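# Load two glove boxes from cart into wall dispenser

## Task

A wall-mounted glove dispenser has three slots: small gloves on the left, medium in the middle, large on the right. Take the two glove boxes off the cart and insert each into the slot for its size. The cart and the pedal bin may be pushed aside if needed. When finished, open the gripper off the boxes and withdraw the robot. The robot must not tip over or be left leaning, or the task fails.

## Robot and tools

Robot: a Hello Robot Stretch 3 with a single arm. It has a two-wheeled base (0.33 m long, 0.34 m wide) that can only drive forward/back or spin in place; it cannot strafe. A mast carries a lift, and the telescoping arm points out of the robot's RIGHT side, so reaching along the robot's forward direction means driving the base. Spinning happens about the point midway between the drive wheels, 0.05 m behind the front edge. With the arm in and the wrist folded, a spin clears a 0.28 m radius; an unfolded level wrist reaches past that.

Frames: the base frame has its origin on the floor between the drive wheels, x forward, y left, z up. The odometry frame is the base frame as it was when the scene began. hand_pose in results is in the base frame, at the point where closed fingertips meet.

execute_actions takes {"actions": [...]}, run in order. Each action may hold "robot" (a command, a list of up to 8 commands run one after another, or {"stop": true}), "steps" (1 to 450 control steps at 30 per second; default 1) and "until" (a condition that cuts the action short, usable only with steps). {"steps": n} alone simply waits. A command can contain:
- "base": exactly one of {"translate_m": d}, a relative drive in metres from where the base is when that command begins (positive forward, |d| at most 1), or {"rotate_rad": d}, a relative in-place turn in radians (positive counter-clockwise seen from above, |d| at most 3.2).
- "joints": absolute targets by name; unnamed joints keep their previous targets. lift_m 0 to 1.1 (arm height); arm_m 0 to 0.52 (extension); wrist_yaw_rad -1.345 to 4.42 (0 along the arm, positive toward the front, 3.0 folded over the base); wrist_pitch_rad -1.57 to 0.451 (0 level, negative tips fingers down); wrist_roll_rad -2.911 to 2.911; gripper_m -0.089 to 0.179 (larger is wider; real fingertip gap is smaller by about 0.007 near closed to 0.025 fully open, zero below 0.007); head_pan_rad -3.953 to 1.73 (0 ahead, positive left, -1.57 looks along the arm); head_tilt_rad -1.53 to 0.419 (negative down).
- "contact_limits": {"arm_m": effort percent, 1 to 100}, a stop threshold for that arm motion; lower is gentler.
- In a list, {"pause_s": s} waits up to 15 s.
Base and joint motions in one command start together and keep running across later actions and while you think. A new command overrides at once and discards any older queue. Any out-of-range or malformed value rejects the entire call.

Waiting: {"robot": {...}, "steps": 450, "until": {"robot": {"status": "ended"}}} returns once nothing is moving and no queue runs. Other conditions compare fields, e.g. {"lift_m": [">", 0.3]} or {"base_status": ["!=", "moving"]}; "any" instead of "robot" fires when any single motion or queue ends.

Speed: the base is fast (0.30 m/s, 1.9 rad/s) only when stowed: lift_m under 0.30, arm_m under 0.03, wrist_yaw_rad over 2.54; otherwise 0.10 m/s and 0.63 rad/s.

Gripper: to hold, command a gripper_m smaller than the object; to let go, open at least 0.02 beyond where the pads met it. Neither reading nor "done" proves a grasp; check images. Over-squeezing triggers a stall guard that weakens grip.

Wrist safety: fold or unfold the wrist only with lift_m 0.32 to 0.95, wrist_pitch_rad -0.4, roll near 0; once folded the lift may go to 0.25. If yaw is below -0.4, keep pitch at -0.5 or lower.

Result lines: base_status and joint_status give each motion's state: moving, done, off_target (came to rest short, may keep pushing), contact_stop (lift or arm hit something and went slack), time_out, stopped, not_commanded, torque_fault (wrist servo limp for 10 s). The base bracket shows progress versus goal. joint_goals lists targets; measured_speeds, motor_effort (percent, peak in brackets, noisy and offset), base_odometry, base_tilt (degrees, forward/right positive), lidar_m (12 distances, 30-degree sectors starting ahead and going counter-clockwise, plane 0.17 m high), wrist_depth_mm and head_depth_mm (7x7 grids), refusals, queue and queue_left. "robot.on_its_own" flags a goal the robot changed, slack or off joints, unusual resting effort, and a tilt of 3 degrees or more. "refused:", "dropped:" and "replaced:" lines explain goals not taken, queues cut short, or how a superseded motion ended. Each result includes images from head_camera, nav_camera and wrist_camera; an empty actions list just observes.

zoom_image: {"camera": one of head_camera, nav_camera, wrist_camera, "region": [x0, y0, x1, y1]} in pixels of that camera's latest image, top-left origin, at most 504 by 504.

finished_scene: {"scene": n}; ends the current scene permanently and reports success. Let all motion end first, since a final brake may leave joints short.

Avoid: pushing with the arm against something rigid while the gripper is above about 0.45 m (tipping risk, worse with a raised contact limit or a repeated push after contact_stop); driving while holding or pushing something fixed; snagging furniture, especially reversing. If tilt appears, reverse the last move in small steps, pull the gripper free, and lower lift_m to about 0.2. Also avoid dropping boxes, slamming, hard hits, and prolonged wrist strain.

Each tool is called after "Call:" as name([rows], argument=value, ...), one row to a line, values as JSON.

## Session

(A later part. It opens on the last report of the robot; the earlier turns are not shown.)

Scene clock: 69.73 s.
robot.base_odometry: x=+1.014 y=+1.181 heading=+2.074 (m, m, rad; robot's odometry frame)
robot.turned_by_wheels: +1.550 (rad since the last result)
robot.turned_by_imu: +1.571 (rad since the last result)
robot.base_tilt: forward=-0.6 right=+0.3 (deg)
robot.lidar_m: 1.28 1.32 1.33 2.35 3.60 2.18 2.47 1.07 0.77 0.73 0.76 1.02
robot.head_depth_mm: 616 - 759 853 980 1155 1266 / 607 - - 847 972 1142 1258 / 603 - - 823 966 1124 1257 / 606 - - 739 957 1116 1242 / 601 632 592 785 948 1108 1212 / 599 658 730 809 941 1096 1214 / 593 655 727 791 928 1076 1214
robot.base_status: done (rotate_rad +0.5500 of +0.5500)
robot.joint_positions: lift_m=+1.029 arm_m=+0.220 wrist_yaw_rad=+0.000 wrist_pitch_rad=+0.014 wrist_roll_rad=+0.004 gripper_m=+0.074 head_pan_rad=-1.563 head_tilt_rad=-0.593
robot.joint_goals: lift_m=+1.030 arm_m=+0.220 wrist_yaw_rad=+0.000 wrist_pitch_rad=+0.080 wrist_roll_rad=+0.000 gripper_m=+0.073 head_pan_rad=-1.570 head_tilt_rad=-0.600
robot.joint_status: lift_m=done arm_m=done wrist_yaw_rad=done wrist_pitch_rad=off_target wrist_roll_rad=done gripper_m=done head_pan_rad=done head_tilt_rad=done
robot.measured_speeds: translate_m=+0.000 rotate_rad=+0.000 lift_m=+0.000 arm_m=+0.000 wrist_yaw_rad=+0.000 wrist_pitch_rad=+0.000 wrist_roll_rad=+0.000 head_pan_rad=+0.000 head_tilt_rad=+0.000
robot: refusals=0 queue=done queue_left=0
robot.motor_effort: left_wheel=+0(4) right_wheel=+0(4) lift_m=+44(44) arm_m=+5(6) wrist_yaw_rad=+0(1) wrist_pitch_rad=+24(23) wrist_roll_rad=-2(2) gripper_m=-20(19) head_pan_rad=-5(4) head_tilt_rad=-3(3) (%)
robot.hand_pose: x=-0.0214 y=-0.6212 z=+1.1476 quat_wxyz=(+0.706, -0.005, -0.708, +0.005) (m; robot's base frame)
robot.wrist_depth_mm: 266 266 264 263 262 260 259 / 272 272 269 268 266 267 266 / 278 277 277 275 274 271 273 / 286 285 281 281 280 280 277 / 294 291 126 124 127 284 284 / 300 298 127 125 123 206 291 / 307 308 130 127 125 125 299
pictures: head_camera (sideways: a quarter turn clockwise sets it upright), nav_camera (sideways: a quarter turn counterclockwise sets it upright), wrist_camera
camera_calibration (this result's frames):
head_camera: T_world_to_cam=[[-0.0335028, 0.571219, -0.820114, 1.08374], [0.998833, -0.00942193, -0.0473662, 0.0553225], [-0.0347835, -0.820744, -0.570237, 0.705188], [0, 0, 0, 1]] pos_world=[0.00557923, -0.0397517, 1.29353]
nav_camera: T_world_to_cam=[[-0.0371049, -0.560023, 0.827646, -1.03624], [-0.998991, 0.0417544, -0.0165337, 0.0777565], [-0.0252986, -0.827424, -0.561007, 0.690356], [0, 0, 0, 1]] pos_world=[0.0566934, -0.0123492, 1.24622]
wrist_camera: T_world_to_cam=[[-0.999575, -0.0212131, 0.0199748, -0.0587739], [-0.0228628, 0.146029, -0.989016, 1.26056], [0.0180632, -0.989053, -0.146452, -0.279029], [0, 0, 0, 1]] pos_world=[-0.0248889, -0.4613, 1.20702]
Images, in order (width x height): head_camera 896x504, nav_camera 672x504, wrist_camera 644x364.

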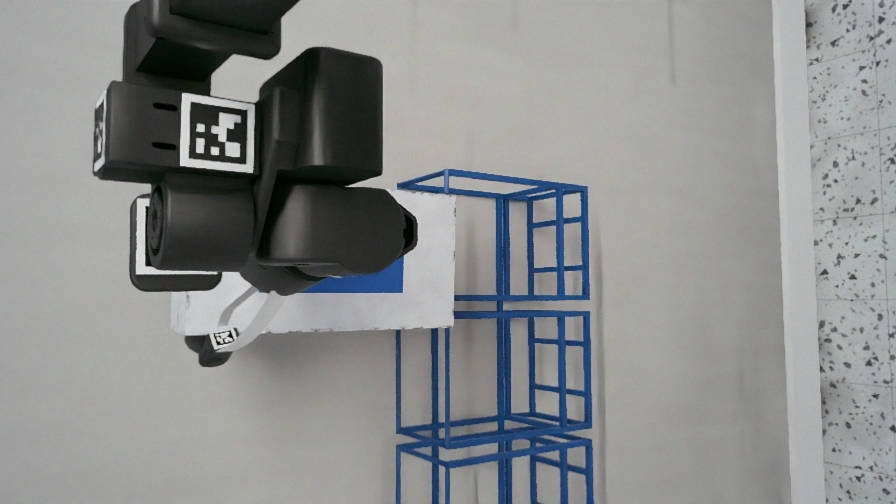

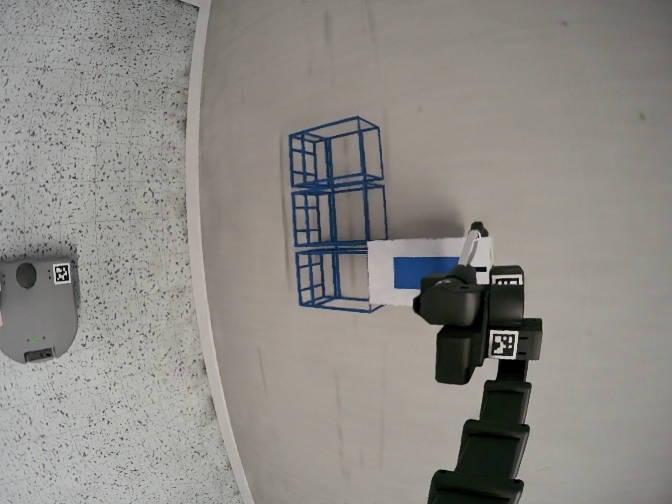

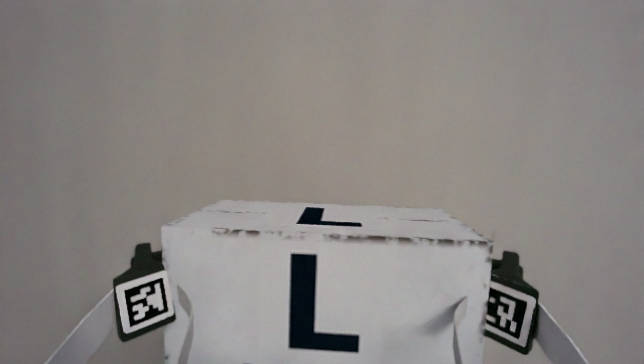

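Call:
execute_actions([
  {"robot":[{"base":{"rotate_rad":0.035}},{"base":{"translate_m":-0.052},"joints":{"arm_m":0.30}},{"joints":{"lift_m":1.01}}],"steps":450,"until":{"robot":{"status":"ended"}}},
])

Call:
zoom_image(camera="head_camera", region=[300, 150, 560, 380])

Scene clock: 74.67 s.
robot.base_odometry: x=+1.041 y=+1.137 heading=+2.109 (m, m, rad; robot's odometry frame)
robot.turned_by_wheels: +0.035 (rad since the last result)
robot.turned_by_imu: +0.035 (rad since the last result)
robot.base_tilt: forward=-0.6 right=+0.3 (deg)
robot.lidar_m: 1.33 1.38 1.35 2.87 3.37 2.13 2.41 1.04 0.76 0.74 0.76 1.05
robot.head_depth_mm: 609 644 759 840 961 1131 1243 / 608 - 765 840 959 1129 1250 / 603 - 767 838 955 1121 1237 / 604 - - 819 950 1109 1219 / 604 637 675 799 943 1110 1226 / 603 662 735 825 942 1104 1224 / 601 660 731 806 903 1095 1214
robot.base_status: done (translate_m -0.0520 of -0.0520)
robot.joint_positions: lift_m=+1.010 arm_m=+0.300 wrist_yaw_rad=+0.001 wrist_pitch_rad=+0.015 wrist_roll_rad=+0.004 gripper_m=+0.074 head_pan_rad=-1.563 head_tilt_rad=-0.593
robot.joint_goals: lift_m=+1.010 arm_m=+0.300 wrist_yaw_rad=+0.000 wrist_pitch_rad=+0.080 wrist_roll_rad=+0.000 gripper_m=+0.073 head_pan_rad=-1.570 head_tilt_rad=-0.600
robot.joint_status: lift_m=done arm_m=done wrist_yaw_rad=done wrist_pitch_rad=off_target wrist_roll_rad=done gripper_m=done head_pan_rad=done head_tilt_rad=done
robot.measured_speeds: translate_m=+0.000 rotate_rad=+0.000 lift_m=+0.000 arm_m=+0.000 wrist_yaw_rad=+0.000 wrist_pitch_rad=+0.000 wrist_roll_rad=+0.000 head_pan_rad=+0.000 head_tilt_rad=+0.000
robot: refusals=0 queue=done queue_left=0
robot.motor_effort: left_wheel=-1(3) right_wheel=+1(4) lift_m=+18(41) arm_m=+5(5) wrist_yaw_rad=+0(1) wrist_pitch_rad=+22(24) wrist_roll_rad=-2(2) gripper_m=-19(19) head_pan_rad=-4(3) head_tilt_rad=-3(3) (%)
robot.hand_pose: x=-0.0213 y=-0.7012 z=+1.1288 quat_wxyz=(+0.706, -0.005, -0.708, +0.005) (m; robot's base frame)
robot.wrist_depth_mm: 194 192 188 186 183 181 179 / 198 196 192 191 187 185 182 / 203 201 198 195 192 189 187 / 208 206 201 199 197 194 191 / 214 209 126 124 128 198 195 / 219 214 127 125 123 161 200 / 225 222 129 127 125 125 205
pictures: head_camera (sideways: a quarter turn clockwise sets it upright), nav_camera (sideways: a quarter turn counterclockwise sets it upright), wrist_camera
camera_calibration (this result's frames):
head_camera: T_world_to_cam=[[-0.0335027, 0.571219, -0.820114, 1.08374], [0.998833, -0.00942205, -0.0473662, 0.0553225], [-0.0347836, -0.820744, -0.570237, 0.705188], [0, 0, 0, 1]] pos_world=[0.00557923, -0.0397517, 1.29353]
nav_camera: T_world_to_cam=[[-0.037105, -0.560023, 0.827646, -1.03624], [-0.998991, 0.0417546, -0.0165337, 0.0777565], [-0.0252987, -0.827424, -0.561007, 0.690356], [0, 0, 0, 1]] pos_world=[0.0566934, -0.0123492, 1.24622]
wrist_camera: T_world_to_cam=[[-0.999565, -0.0216778, 0.0199817, -0.0603083], [-0.0229314, 0.145692, -0.989064, 1.25348], [0.0185296, -0.989092, -0.146126, -0.361297], [0, 0, 0, 1]] pos_world=[-0.0248433, -0.541285, 1.18818]
Images, in order (width x height): head_camera 896x504, nav_camera 672x504, wrist_camera 644x364.

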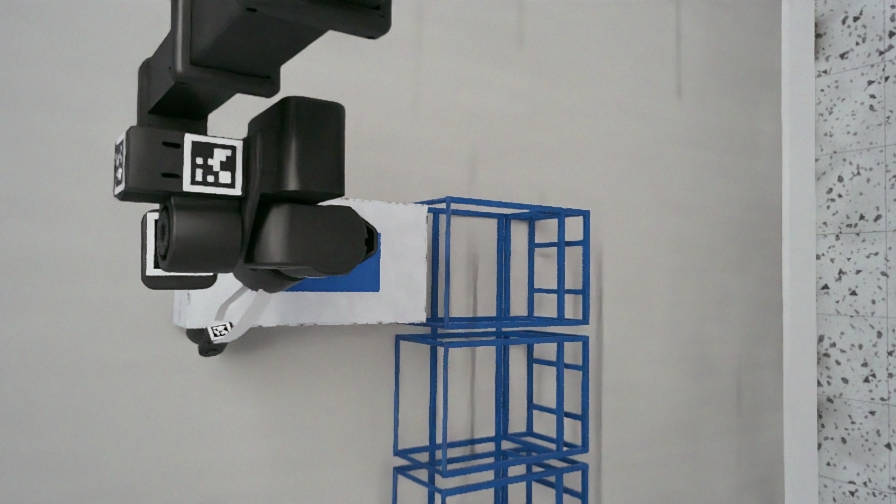

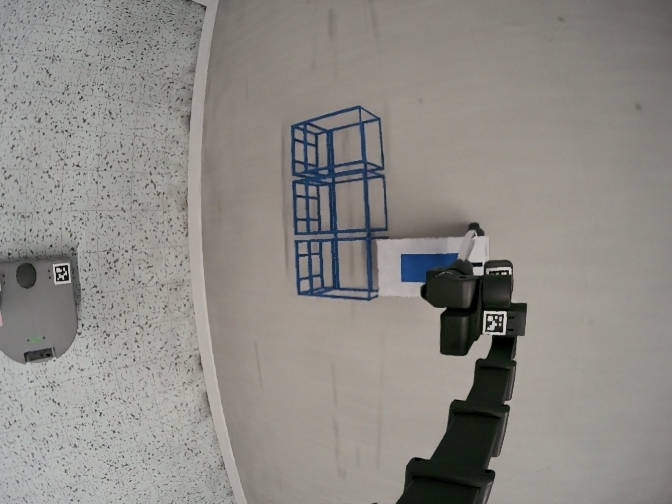

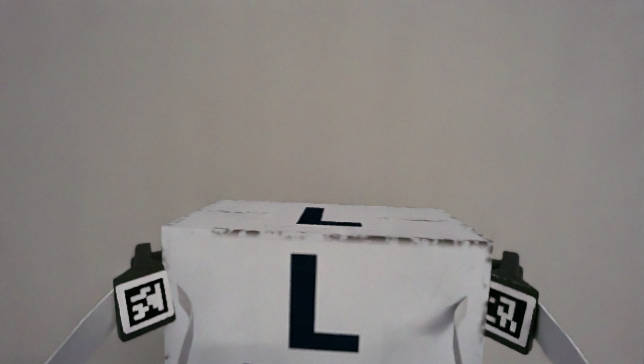

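Region (300, 150, 560, 380) of head_camera's 896x504 image, scaled by 1.938, with more detail than that image has; it fills the top 446 rows of this view, and the rest is white.

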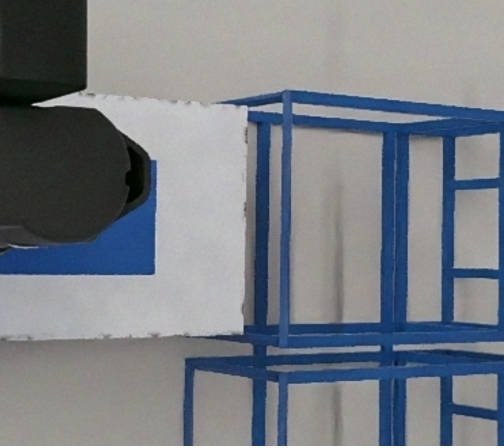

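Call:
execute_actions([
  {"robot":[{"base":{"translate_m":-0.002}},{"joints":{"lift_m":0.975}}],"steps":450,"until":{"robot":{"status":"ended"}}},
])

Call:
zoom_image(camera="head_camera", region=[300, 150, 560, 380])

Scene clock: 78.27 s.
robot.base_odometry: x=+1.042 y=+1.135 heading=+2.109 (m, m, rad; robot's odometry frame)
robot.turned_by_wheels: +0.000 (rad since the last result)
robot.turned_by_imu: +0.000 (rad since the last result)
robot.base_tilt: forward=-0.6 right=+0.3 (deg)
robot.lidar_m: 1.34 1.39 1.35 2.88 3.40 2.12 2.41 1.04 0.76 0.73 0.76 1.05
robot.head_depth_mm: 608 672 - 868 965 1124 1251 / 608 653 743 836 959 1123 1241 / 606 648 - 834 957 1118 1235 / 604 651 - 846 950 1112 1230 / 602 650 678 801 912 1108 1223 / 602 662 734 826 945 1097 1222 / 600 661 731 808 923 1096 1208
robot.base_status: done (translate_m -0.0020 of -0.0020)
robot.joint_positions: lift_m=+0.975 arm_m=+0.300 wrist_yaw_rad=+0.000 wrist_pitch_rad=+0.015 wrist_roll_rad=+0.004 gripper_m=+0.074 head_pan_rad=-1.563 head_tilt_rad=-0.593
robot.joint_goals: lift_m=+0.975 arm_m=+0.300 wrist_yaw_rad=+0.000 wrist_pitch_rad=+0.080 wrist_roll_rad=+0.000 gripper_m=+0.073 head_pan_rad=-1.570 head_tilt_rad=-0.600
robot.joint_status: lift_m=done arm_m=done wrist_yaw_rad=done wrist_pitch_rad=off_target wrist_roll_rad=done gripper_m=done head_pan_rad=done head_tilt_rad=done
robot.measured_speeds: translate_m=+0.000 rotate_rad=+0.000 lift_m=+0.000 arm_m=+0.000 wrist_yaw_rad=+0.000 wrist_pitch_rad=+0.000 wrist_roll_rad=+0.000 head_pan_rad=+0.000 head_tilt_rad=+0.000
robot: refusals=0 queue=done queue_left=0
robot.motor_effort: left_wheel=+0(2) right_wheel=+0(4) lift_m=+18(16) arm_m=+5(5) wrist_yaw_rad=+1(1) wrist_pitch_rad=+23(23) wrist_roll_rad=-2(2) gripper_m=-20(19) head_pan_rad=-4(4) head_tilt_rad=-2(2) (%)
robot.hand_pose: x=-0.0214 y=-0.7012 z=+1.0938 quat_wxyz=(+0.706, -0.005, -0.708, +0.005) (m; robot's base frame)
robot.wrist_depth_mm: 193 190 189 186 184 181 179 / 198 196 193 190 187 186 182 / 203 200 197 194 192 190 187 / 208 205 201 199 196 194 191 / 215 209 126 124 127 197 195 / 219 215 127 125 123 161 200 / 225 223 129 127 125 125 205
pictures: head_camera (sideways: a quarter turn clockwise sets it upright), nav_camera (sideways: a quarter turn counterclockwise sets it upright), wrist_camera
camera_calibration (this result's frames):
head_camera: T_world_to_cam=[[-0.0335028, 0.571219, -0.820114, 1.08374], [0.998833, -0.00942192, -0.0473662, 0.0553225], [-0.0347835, -0.820744, -0.570237, 0.705189], [0, 0, 0, 1]] pos_world=[0.00557923, -0.0397517, 1.29353]
nav_camera: T_world_to_cam=[[-0.0371049, -0.560023, 0.827646, -1.03624], [-0.998991, 0.0417544, -0.0165337, 0.0777565], [-0.0252986, -0.827424, -0.561007, 0.690357], [0, 0, 0, 1]] pos_world=[0.0566934, -0.0123492, 1.24622]
wrist_camera: T_world_to_cam=[[-0.999574, -0.0212738, 0.0199794, -0.0594273], [-0.0228715, 0.145768, -0.989054, 1.2189], [0.0181286, -0.98909, -0.146193, -0.366343], [0, 0, 0, 1]] pos_world=[-0.0248826, -0.541287, 1.15319]
Images, in order (width x height): head_camera 896x504, nav_camera 672x504, wrist_camera 644x364.

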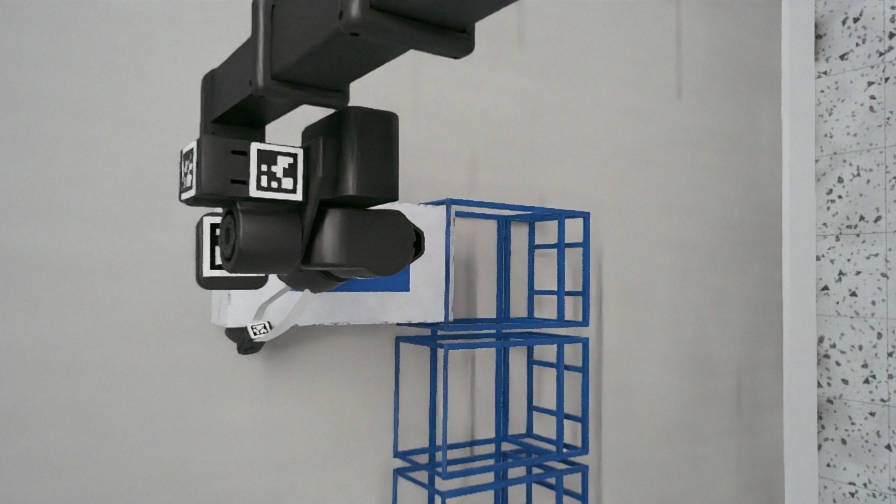

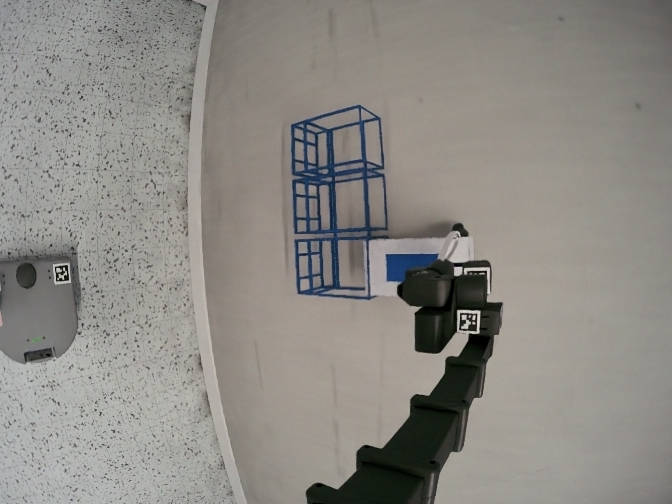

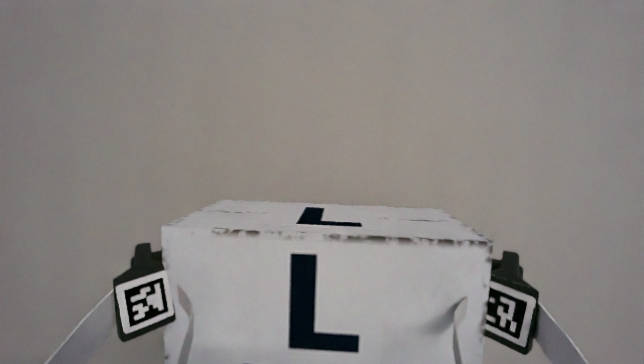

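Region (300, 150, 560, 380) of head_camera's 896x504 image, scaled by 1.938, with more detail than that image has; it fills the top 446 rows of this view, and the rest is white.

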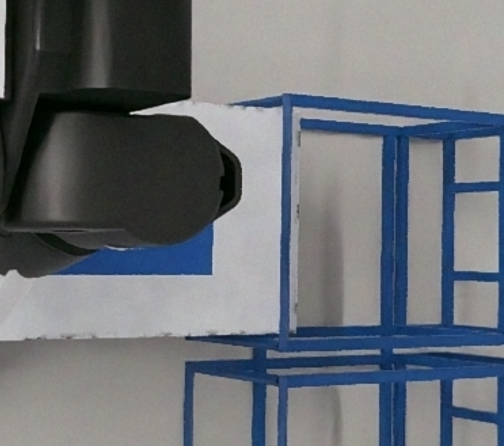

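Inside. Lower until the wrist unloads.

Call:
execute_actions([
  {"robot":{"joints":{"lift_m":0.80}},"steps":150,"until":{"robot":{"status":"ended"}}},
  {"robot":{"joints":{"lift_m":0.765}},"steps":45,"until":{"robot":{"wrist_pitch_rad":[">",0.035]}}},
  {"robot":{"stop":true},"steps":10},
])

Scene clock: 81.90 s.
robot.base_odometry: x=+1.042 y=+1.135 heading=+2.109 (m, m, rad; robot's odometry frame)
robot.turned_by_wheels: +0.000 (rad since the last result)
robot.turned_by_imu: +0.000 (rad since the last result)
robot.base_tilt: forward=-0.6 right=+0.2 (deg)
robot.lidar_m: 1.34 1.39 1.35 2.88 3.37 2.13 2.41 1.04 0.76 0.74 0.76 1.05
robot.head_depth_mm: 609 671 744 840 966 - - / 606 669 746 823 - 1126 1242 / 603 667 740 805 1002 1123 1232 / 605 664 740 - 992 1119 1230 / 601 662 737 777 910 1108 1227 / 600 664 736 827 945 1101 1222 / 601 660 731 809 923 1097 1223
robot.base_status: done (translate_m -0.0020 of -0.0020)
robot.joint_positions: lift_m=+0.799 arm_m=+0.300 wrist_yaw_rad=+0.000 wrist_pitch_rad=+0.040 wrist_roll_rad=+0.006 gripper_m=+0.074 head_pan_rad=-1.563 head_tilt_rad=-0.593
robot.joint_goals: lift_m=+0.798 arm_m=+0.300 wrist_yaw_rad=+0.000 wrist_pitch_rad=+0.080 wrist_roll_rad=+0.000 gripper_m=+0.073 head_pan_rad=-1.570 head_tilt_rad=-0.600
robot.joint_status: lift_m=stopped arm_m=done wrist_yaw_rad=done wrist_pitch_rad=off_target wrist_roll_rad=done gripper_m=done head_pan_rad=done head_tilt_rad=done
robot.measured_speeds: translate_m=+0.000 rotate_rad=+0.000 lift_m=+0.000 arm_m=+0.000 wrist_yaw_rad=+0.000 wrist_pitch_rad=+0.000 wrist_roll_rad=+0.000 head_pan_rad=+0.000 head_tilt_rad=+0.000
robot: refusals=0 queue=stopped queue_left=0
robot.motor_effort: left_wheel=+0(0) right_wheel=+0(1) lift_m=+15(15) arm_m=+5(4) wrist_yaw_rad=+0(0) wrist_pitch_rad=+14(23) wrist_roll_rad=-3(4) gripper_m=-19(20) head_pan_rad=-4(4) head_tilt_rad=-3(2) (%)
robot.hand_pose: x=-0.0214 y=-0.7016 z=+0.9234 quat_wxyz=(+0.705, -0.014, -0.709, +0.014) (m; robot's base frame)
robot.wrist_depth_mm: 196 193 191 188 186 184 181 / 200 198 195 193 190 188 185 / 204 203 199 196 193 191 188 / 207 205 202 200 197 194 191 / 213 208 126 124 126 197 196 / 218 208 127 124 123 161 200 / 220 131 129 127 125 125 203
pictures: head_camera (sideways: a quarter turn clockwise sets it upright), nav_camera (sideways: a quarter turn counterclockwise sets it upright), wrist_camera
camera_calibration (this result's frames):
head_camera: T_world_to_cam=[[-0.0335028, 0.571219, -0.820114, 1.08374], [0.998833, -0.00942181, -0.0473662, 0.0553225], [-0.0347834, -0.820744, -0.570237, 0.705189], [0, 0, 0, 1]] pos_world=[0.00557924, -0.0397517, 1.29353]
nav_camera: T_world_to_cam=[[-0.0371048, -0.560023, 0.827646, -1.03624], [-0.998991, 0.0417543, -0.0165337, 0.0777565], [-0.0252985, -0.827424, -0.561007, 0.690357], [0, 0, 0, 1]] pos_world=[0.0566934, -0.0123492, 1.24622]
wrist_camera: T_world_to_cam=[[-0.999624, -0.0208854, 0.01777, -0.0537163], [-0.0201666, 0.120791, -0.992473, 1.03609], [0.0185817, -0.992458, -0.121167, -0.417147], [0, 0, 0, 1]] pos_world=[-0.0250502, -0.540274, 0.978706]
Images, in order (width x height): head_camera 896x504, nav_camera 672x504, wrist_camera 644x364.

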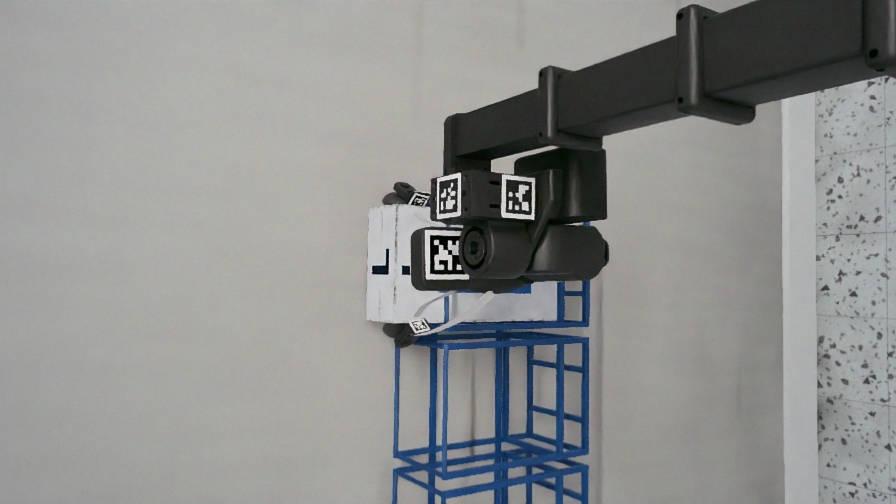

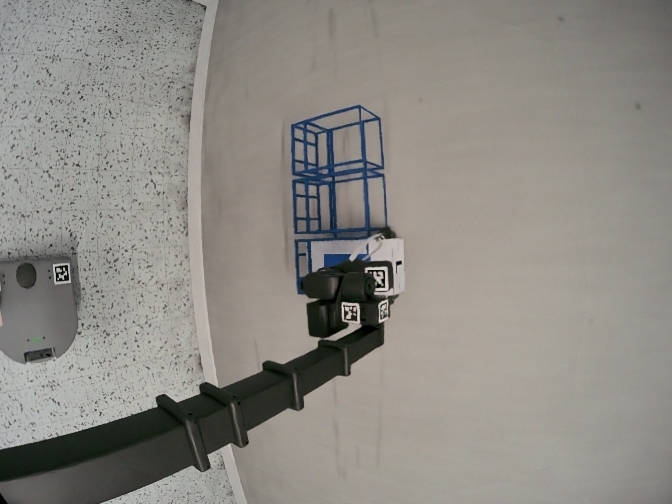

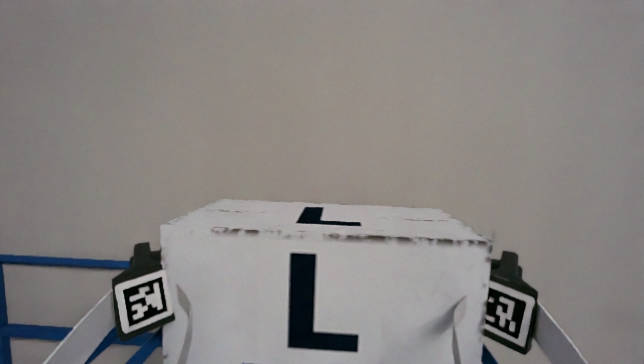

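Call:
execute_actions([
  {"robot":[{"joints":{"gripper_m":0.175}},{"joints":{"arm_m":0.0,"lift_m":0.81}},{"joints":{"wrist_pitch_rad":-0.4,"gripper_m":0.04}}],"steps":300,"until":{"robot":{"status":"ended"}}},
])

Call:
execute_actions([
  {"robot":[{"joints":{"wrist_yaw_rad":3.0,"lift_m":0.4},"base":{"rotate_rad":-0.535}},{"joints":{"lift_m":0.28},"base":{"translate_m":-0.1}},{"base":{"translate_m":-1.0}},{"base":{"translate_m":-0.54}},{"base":{"rotate_rad":-1.04},"joints":{"lift_m":0.5}},{"joints":{"lift_m":0.772,"wrist_yaw_rad":0,"gripper_m":0.175}},{"joints":{"wrist_pitch_rad":0.02,"arm_m":0.2}}],"steps":450,"until":{"robot":{"status":"ended"}}},
  {"steps":450,"until":{"robot":{"status":"ended"}}},
])

Scene clock: 90.43 s.
robot.base_odometry: x=+1.042 y=+1.135 heading=+2.109 (m, m, rad; robot's odometry frame)
robot.turned_by_wheels: +0.000 (rad since the last result)
robot.turned_by_imu: +0.000 (rad since the last result)
robot.base_tilt: forward=-0.6 right=+0.2 (deg)
robot.lidar_m: 1.33 1.39 1.36 2.89 3.42 2.12 2.41 1.04 0.76 0.73 0.76 1.05
robot.head_depth_mm: 609 674 748 842 966 1121 1267 / 609 668 742 842 961 1130 1253 / 606 668 742 823 955 1103 1247 / 605 665 738 727 812 1079 - / 603 664 737 755 888 1086 1228 / 602 662 733 826 950 1100 1224 / 602 661 730 809 924 1101 1213
robot.base_status: done (translate_m -0.0020 of -0.0020)
robot.joint_positions: lift_m=+0.809 arm_m=+0.002 wrist_yaw_rad=+0.000 wrist_pitch_rad=-0.413 wrist_roll_rad=+0.005 gripper_m=+0.040 head_pan_rad=-1.563 head_tilt_rad=-0.593
robot.joint_goals: lift_m=+0.810 arm_m=+0.000 wrist_yaw_rad=+0.000 wrist_pitch_rad=-0.400 wrist_roll_rad=+0.000 gripper_m=+0.040 head_pan_rad=-1.570 head_tilt_rad=-0.600
robot.joint_status: lift_m=done arm_m=done wrist_yaw_rad=done wrist_pitch_rad=done wrist_roll_rad=done gripper_m=done head_pan_rad=done head_tilt_rad=done
robot.measured_speeds: translate_m=+0.000 rotate_rad=+0.000 lift_m=+0.000 arm_m=+0.000 wrist_yaw_rad=+0.000 wrist_pitch_rad=+0.000 wrist_roll_rad=+0.000 head_pan_rad=+0.000 head_tilt_rad=+0.000
robot: refusals=0 queue=done queue_left=0
robot.motor_effort: left_wheel=+0(1) right_wheel=+0(1) lift_m=+41(44) arm_m=-4(3) wrist_yaw_rad=+1(0) wrist_pitch_rad=+5(13) wrist_roll_rad=-3(3) gripper_m=+1(83) head_pan_rad=-4(3) head_tilt_rad=-2(3) (%)
robot.hand_pose: x=-0.0216 y=-0.3723 z=+0.8232 quat_wxyz=(+0.691, +0.145, -0.694, -0.146) (m; robot's base frame)
robot.wrist_depth_mm: 465 444 452 352 430 434 426 / 507 497 491 387 463 469 463 / 549 530 533 421 510 518 500 / 629 613 587 461 565 558 542 / 696 681 667 641 626 621 611 / 805 773 742 735 716 708 689 / 919 901 896 839 837 792 774
pictures: head_camera (sideways: a quarter turn clockwise sets it upright), nav_camera (sideways: a quarter turn counterclockwise sets it upright), wrist_camera
camera_calibration (this result's frames):
head_camera: T_world_to_cam=[[-0.0335028, 0.571221, -0.820113, 1.08374], [0.998833, -0.00942184, -0.0473662, 0.0553225], [-0.0347835, -0.820743, -0.570238, 0.705191], [0, 0, 0, 1]] pos_world=[0.00557923, -0.0397517, 1.29353]
nav_camera: T_world_to_cam=[[-0.0371049, -0.560025, 0.827645, -1.03624], [-0.998991, 0.0417545, -0.0165336, 0.0777564], [-0.0252987, -0.827423, -0.561009, 0.690359], [0, 0, 0, 1]] pos_world=[0.0566934, -0.0123491, 1.24622]
wrist_camera: T_world_to_cam=[[-0.999624, -0.0261596, 0.00816678, -0.0393413], [-0.0210631, 0.542749, -0.839631, 0.928193], [0.0175319, -0.839488, -0.543096, 0.301838], [0, 0, 0, 1]] pos_world=[-0.0250677, -0.251416, 0.943588]
Images, in order (width x height): head_camera 896x504, nav_camera 672x504, wrist_camera 644x364.

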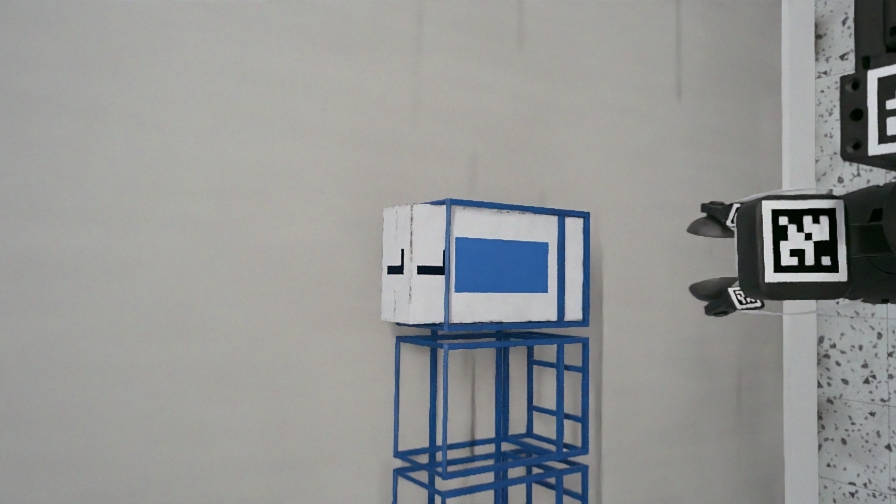

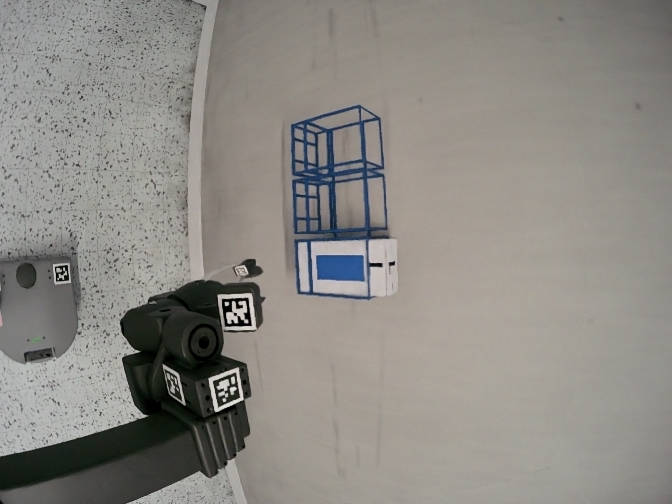

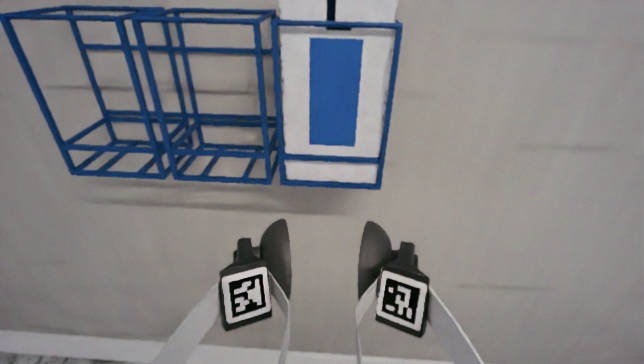

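Scene clock: 114.27 s.
robot.base_odometry: x=+1.047 y=-0.505 heading=+0.534 (m, m, rad; robot's odometry frame)
robot.turned_by_wheels: -1.575 (rad since the last result)
robot.turned_by_imu: -1.595 (rad since the last result)
robot.base_tilt: forward=-0.7 right=+0.3 (deg)
robot.lidar_m: 1.55 1.61 2.22 2.14 2.20 2.84 2.74 1.44 0.63 0.61 1.05 1.44
robot.head_depth_mm: 855 935 1046 1135 895 1470 - / 855 934 1044 1092 950 - 1188 / 846 937 1037 1082 964 - 1187 / 845 933 1002 923 - - 1176 / 845 929 1031 1056 908 1044 1173 / 843 931 1028 1153 1287 1439 1245 / 841 923 1028 1152 1316 1442 1233
robot.base_status: done (rotate_rad -1.0400 of -1.0400)
robot.joint_positions: lift_m=+0.771 arm_m=+0.200 wrist_yaw_rad=+0.002 wrist_pitch_rad=+0.000 wrist_roll_rad=+0.004 gripper_m=+0.175 head_pan_rad=-1.563 head_tilt_rad=-0.593
robot.joint_goals: lift_m=+0.772 arm_m=+0.200 wrist_yaw_rad=+0.000 wrist_pitch_rad=+0.020 wrist_roll_rad=+0.000 gripper_m=+0.175 head_pan_rad=-1.570 head_tilt_rad=-0.600
robot.joint_status: lift_m=done arm_m=done wrist_yaw_rad=done wrist_pitch_rad=done wrist_roll_rad=done gripper_m=done head_pan_rad=done head_tilt_rad=done
robot.measured_speeds: translate_m=+0.000 rotate_rad=+0.000 lift_m=+0.000 arm_m=+0.000 wrist_yaw_rad=+0.000 wrist_pitch_rad=+0.000 wrist_roll_rad=+0.000 head_pan_rad=+0.000 head_tilt_rad=+0.000
robot: refusals=0 queue=done queue_left=0
robot.motor_effort: left_wheel=+1(7) right_wheel=-1(5) lift_m=+41(42) arm_m=+5(5) wrist_yaw_rad=-2(4) wrist_pitch_rad=+7(6) wrist_roll_rad=-2(3) gripper_m=+0(84) head_pan_rad=-5(3) head_tilt_rad=-2(2) (%)
robot.hand_pose: x=-0.0209 y=-0.6008 z=+0.8860 quat_wxyz=(+0.706, +0.001, -0.708, +0.000) (m; robot's base frame)
robot.wrist_depth_mm: 570 564 552 547 541 536 523 / 588 571 569 561 544 548 536 / 604 591 580 578 569 559 547 / 615 605 598 403 578 570 572 / 634 621 613 384 593 585 578 / 658 652 627 398 514 517 594 / - 657 483 412 449 475 608
pictures: head_camera (sideways: a quarter turn clockwise sets it upright), nav_camera (sideways: a quarter turn counterclockwise sets it upright), wrist_camera
camera_calibration (this result's frames):
head_camera: T_world_to_cam=[[-0.033494, 0.571362, -0.820015, 1.08361], [0.998833, -0.00943087, -0.0473691, 0.0553263], [-0.0347984, -0.820644, -0.570379, 0.705373], [0, 0, 0, 1]] pos_world=[0.00557854, -0.0397503, 1.29353]
nav_camera: T_world_to_cam=[[-0.0371134, -0.560166, 0.827549, -1.03612], [-0.99899, 0.0417744, -0.0165251, 0.0777453], [-0.0253136, -0.827327, -0.561151, 0.690543], [0, 0, 0, 1]] pos_world=[0.0566931, -0.0123404, 1.24622]
wrist_camera: T_world_to_cam=[[-0.999545, -0.0235048, 0.0189221, -0.0530478], [-0.0224495, 0.160245, -0.986822, 1.00553], [0.0201629, -0.986797, -0.1607, -0.283213], [0, 0, 0, 1]] pos_world=[-0.0247397, -0.441852, 0.947769]
Images, in order (width x height): head_camera 896x504, nav_camera 672x504, wrist_camera 644x364.

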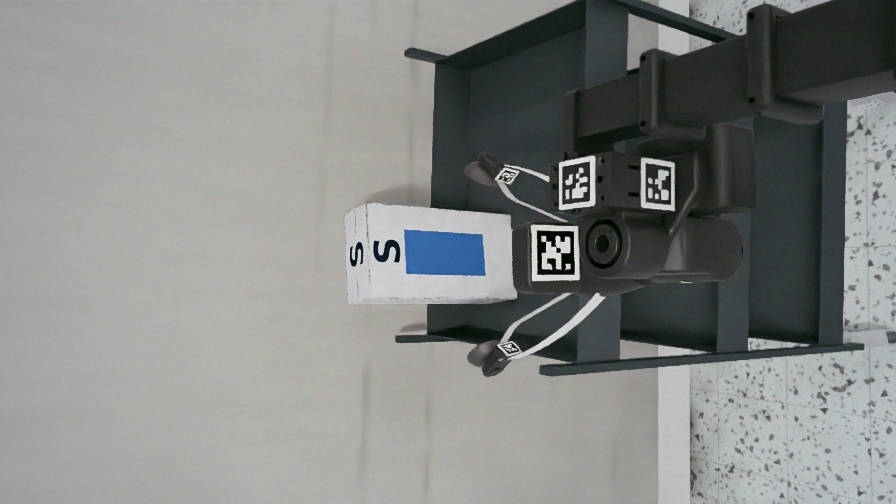

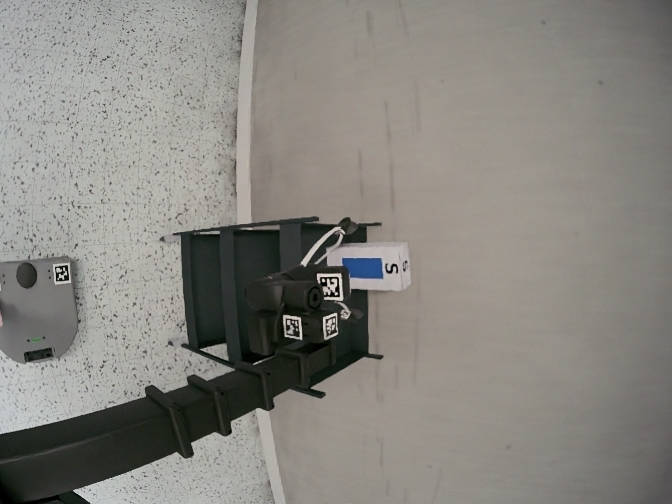

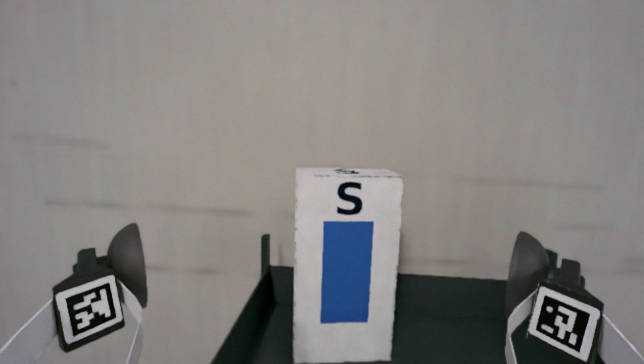

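Call:
execute_actions([
  {"robot":{"joints":{"wrist_yaw_rad":0.08,"arm_m":0.41},"base":{"translate_m":-0.04}},"steps":300,"until":{"robot":{"status":"ended"}}},
])

Scene clock: 118.07 s.
robot.base_odometry: x=+1.012 y=-0.525 heading=+0.534 (m, m, rad; robot's odometry frame)
robot.turned_by_wheels: +0.000 (rad since the last result)
robot.turned_by_imu: +0.000 (rad since the last result)
robot.base_tilt: forward=-0.6 right=+0.3 (deg)
robot.lidar_m: 1.59 1.66 2.27 2.14 2.20 2.80 2.70 1.44 0.63 0.61 1.06 1.44
robot.head_depth_mm: 854 939 1046 1176 926 1478 - / 851 939 1040 1101 - - 1165 / 853 932 1035 - 889 1058 1183 / 848 930 1001 - 884 1047 1179 / 844 928 1014 968 906 1047 1169 / 841 928 1025 1142 1050 1390 1216 / 836 922 1025 1149 1314 1430 1242
robot.base_status: done (translate_m -0.0400 of -0.0400)
robot.joint_positions: lift_m=+0.771 arm_m=+0.410 wrist_yaw_rad=+0.078 wrist_pitch_rad=+0.000 wrist_roll_rad=+0.004 gripper_m=+0.175 head_pan_rad=-1.563 head_tilt_rad=-0.593
robot.joint_goals: lift_m=+0.772 arm_m=+0.410 wrist_yaw_rad=+0.080 wrist_pitch_rad=+0.020 wrist_roll_rad=+0.000 gripper_m=+0.175 head_pan_rad=-1.570 head_tilt_rad=-0.600
robot.joint_status: lift_m=done arm_m=done wrist_yaw_rad=done wrist_pitch_rad=done wrist_roll_rad=done gripper_m=done head_pan_rad=done head_tilt_rad=done
robot.measured_speeds: translate_m=+0.000 rotate_rad=+0.000 lift_m=+0.000 arm_m=+0.000 wrist_yaw_rad=+0.000 wrist_pitch_rad=+0.000 wrist_roll_rad=+0.000 head_pan_rad=+0.000 head_tilt_rad=+0.000
robot: refusals=0 queue=done queue_left=0
robot.motor_effort: left_wheel=+1(2) right_wheel=-1(6) lift_m=+40(40) arm_m=+5(6) wrist_yaw_rad=+2(3) wrist_pitch_rad=+7(7) wrist_roll_rad=-2(2) gripper_m=+0(0) head_pan_rad=-4(4) head_tilt_rad=-2(3) (%)
robot.hand_pose: x=-0.0015 y=-0.8101 z=+0.8861 quat_wxyz=(+0.705, +0.028, -0.708, +0.027) (m; robot's base frame)
robot.wrist_depth_mm: 387 376 360 347 339 329 317 / 398 383 372 357 344 336 322 / 408 392 379 370 353 342 330 / 422 405 389 372 361 350 339 / 432 414 174 172 173 360 348 / 454 424 175 175 175 372 352 / - 440 180 180 181 380 360
pictures: head_camera (sideways: a quarter turn clockwise sets it upright), nav_camera (sideways: a quarter turn counterclockwise sets it upright), wrist_camera
camera_calibration (this result's frames):
head_camera: T_world_to_cam=[[-0.033494, 0.571362, -0.820015, 1.08361], [0.998833, -0.00943099, -0.0473691, 0.0553263], [-0.0347985, -0.820644, -0.570379, 0.705374], [0, 0, 0, 1]] pos_world=[0.00557853, -0.0397502, 1.29353]
nav_camera: T_world_to_cam=[[-0.0371135, -0.560166, 0.827549, -1.03612], [-0.99899, 0.0417746, -0.0165251, 0.0777453], [-0.0253137, -0.827326, -0.561151, 0.690543], [0, 0, 0, 1]] pos_world=[0.0566931, -0.0123404, 1.24622]
wrist_camera: T_world_to_cam=[[-0.994896, -0.0991136, 0.0189289, -0.0998226], [-0.0344935, 0.157769, -0.986873, 1.0376], [0.0948262, -0.982489, -0.160382, -0.486749], [0, 0, 0, 1]] pos_world=[-0.0173662, -0.65182, 0.9478]
Images, in order (width x height): head_camera 896x504, nav_camera 672x504, wrist_camera 644x364.

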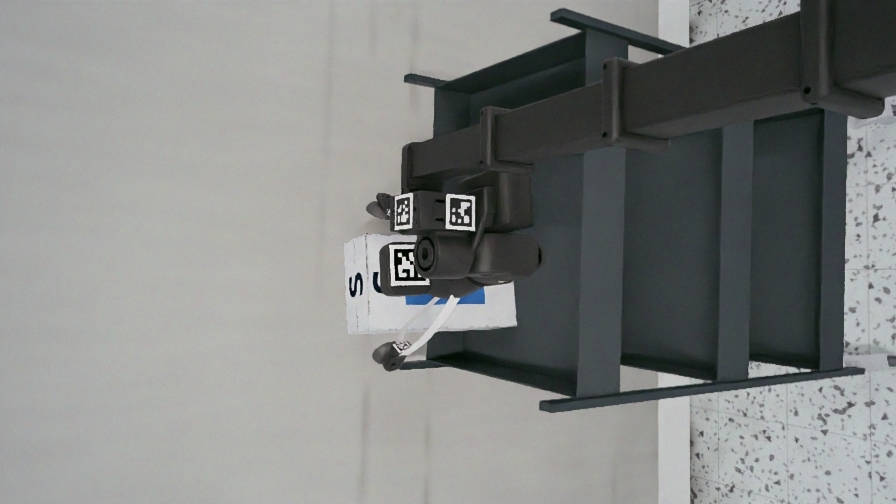

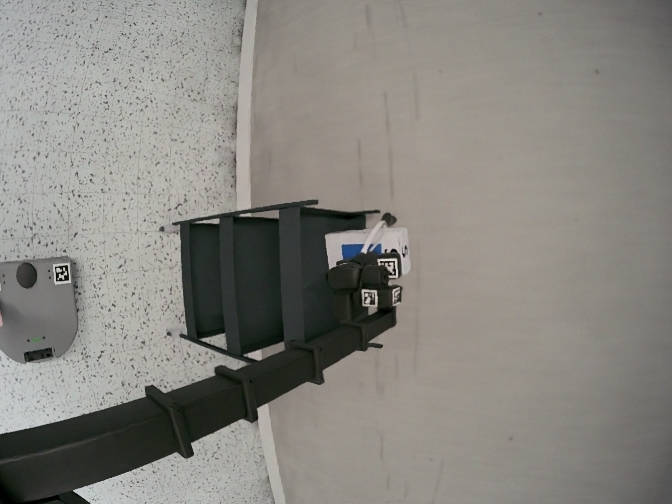

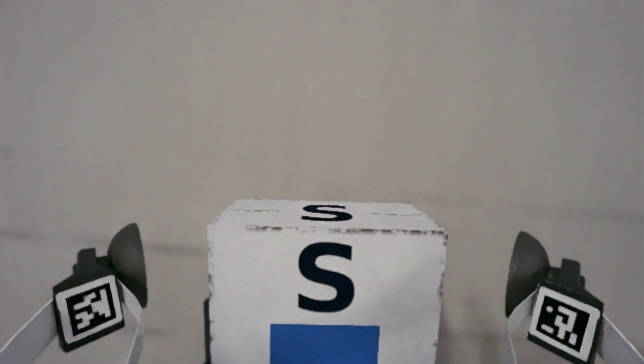

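Call:
execute_actions([
  {"robot":[{"joints":{"arm_m":0.457,"lift_m":0.768},"base":{"translate_m":0.005}},{"joints":{"gripper_m":0.075}},{"joints":{"lift_m":0.9,"wrist_pitch_rad":0.07}}],"steps":300,"until":{"robot":{"status":"ended"}}},
])

Scene clock: 123.60 s.
robot.base_odometry: x=+1.017 y=-0.523 heading=+0.534 (m, m, rad; robot's odometry frame)
robot.turned_by_wheels: +0.000 (rad since the last result)
robot.turned_by_imu: +0.000 (rad since the last result)
robot.base_tilt: forward=-0.7 right=+0.3 (deg)
robot.lidar_m: 1.59 1.65 2.27 2.14 2.20 2.80 2.71 1.43 0.63 0.61 1.05 1.44
robot.head_depth_mm: 851 939 1041 1138 - 1390 1264 / 852 934 1005 - 917 1062 1175 / 848 928 - 1087 918 1052 1191 / 850 931 - 1042 908 1051 1176 / 846 927 840 1035 906 1045 1177 / 843 925 1028 1131 1239 1390 1227 / 836 919 1025 1151 1325 1437 1243
robot.base_status: done (translate_m +0.0050 of +0.0050)
robot.joint_positions: lift_m=+0.899 arm_m=+0.457 wrist_yaw_rad=+0.078 wrist_pitch_rad=-0.005 wrist_roll_rad=+0.004 gripper_m=+0.076 head_pan_rad=-1.563 head_tilt_rad=-0.593
robot.joint_goals: lift_m=+0.900 arm_m=+0.457 wrist_yaw_rad=+0.080 wrist_pitch_rad=+0.070 wrist_roll_rad=+0.000 gripper_m=+0.075 head_pan_rad=-1.570 head_tilt_rad=-0.600
robot.joint_status: lift_m=done arm_m=done wrist_yaw_rad=done wrist_pitch_rad=off_target wrist_roll_rad=done gripper_m=done head_pan_rad=done head_tilt_rad=done
robot.measured_speeds: translate_m=+0.000 rotate_rad=+0.000 lift_m=+0.000 arm_m=+0.000 wrist_yaw_rad=+0.000 wrist_pitch_rad=+0.000 wrist_roll_rad=+0.000 head_pan_rad=+0.000 head_tilt_rad=+0.000
robot: refusals=0 queue=dropped queue_left=0
robot.motor_effort: left_wheel=+1(4) right_wheel=-1(3) lift_m=+45(43) arm_m=+4(5) wrist_yaw_rad=+3(2) wrist_pitch_rad=+27(30) wrist_roll_rad=-2(2) gripper_m=-20(95) head_pan_rad=-4(5) head_tilt_rad=-2(2) (%)
robot.hand_pose: x=-0.0015 y=-0.8570 z=+1.0125 quat_wxyz=(+0.705, +0.030, -0.708, +0.025) (m; robot's base frame)
robot.wrist_depth_mm: 336 327 314 300 293 283 275 / 345 333 322 309 300 291 279 / 355 344 331 317 308 298 287 / 368 352 338 325 314 306 294 / 377 364 156 159 165 310 302 / 390 126 125 126 126 127 311 / 407 388 127 128 128 228 316
pictures: head_camera (sideways: a quarter turn clockwise sets it upright), nav_camera (sideways: a quarter turn counterclockwise sets it upright), wrist_camera
camera_calibration (this result's frames):
head_camera: T_world_to_cam=[[-0.0334941, 0.571362, -0.820015, 1.08361], [0.998833, -0.00943074, -0.0473691, 0.0553263], [-0.0347983, -0.820644, -0.570379, 0.705374], [0, 0, 0, 1]] pos_world=[0.00557854, -0.0397502, 1.29353]
nav_camera: T_world_to_cam=[[-0.0371134, -0.560166, 0.827549, -1.03612], [-0.99899, 0.0417743, -0.0165251, 0.0777453], [-0.0253135, -0.827326, -0.561151, 0.690543], [0, 0, 0, 1]] pos_world=[0.0566931, -0.0123404, 1.24622]
wrist_camera: T_world_to_cam=[[-0.994884, -0.0992538, 0.0188119, -0.106865], [-0.0349191, 0.16314, -0.985985, 1.17344], [0.0947938, -0.981598, -0.165771, -0.506323], [0, 0, 0, 1]] pos_world=[-0.0173466, -0.699048, 1.07507]
Images, in order (width x height): head_camera 896x504, nav_camera 672x504, wrist_camera 644x364.

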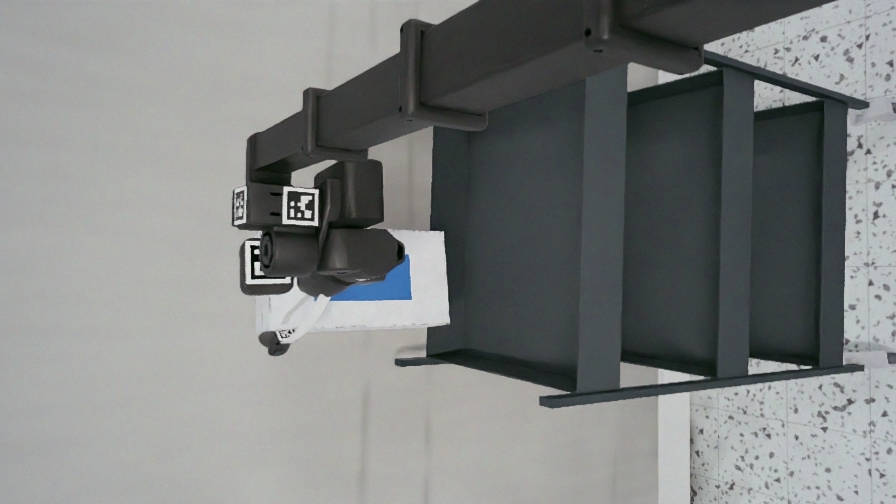

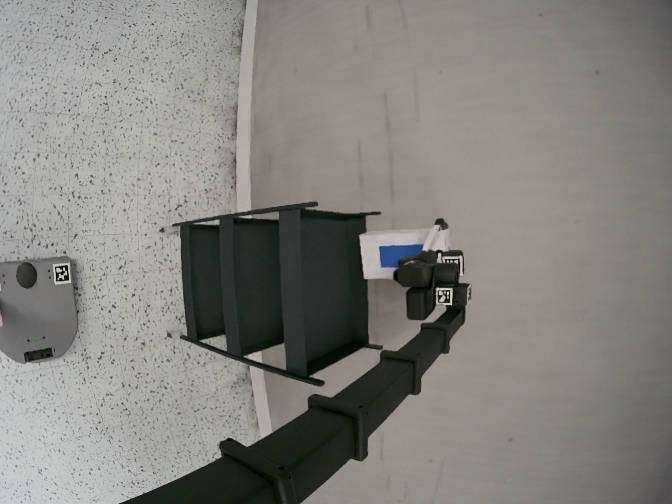

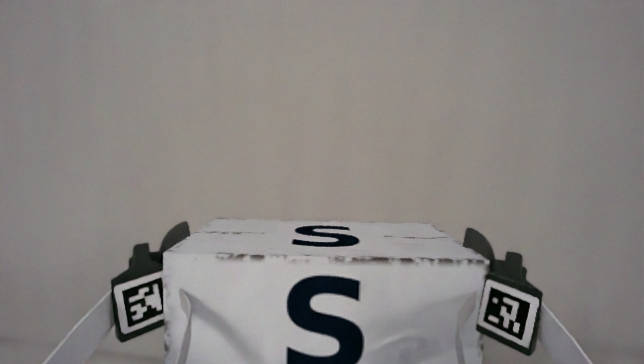

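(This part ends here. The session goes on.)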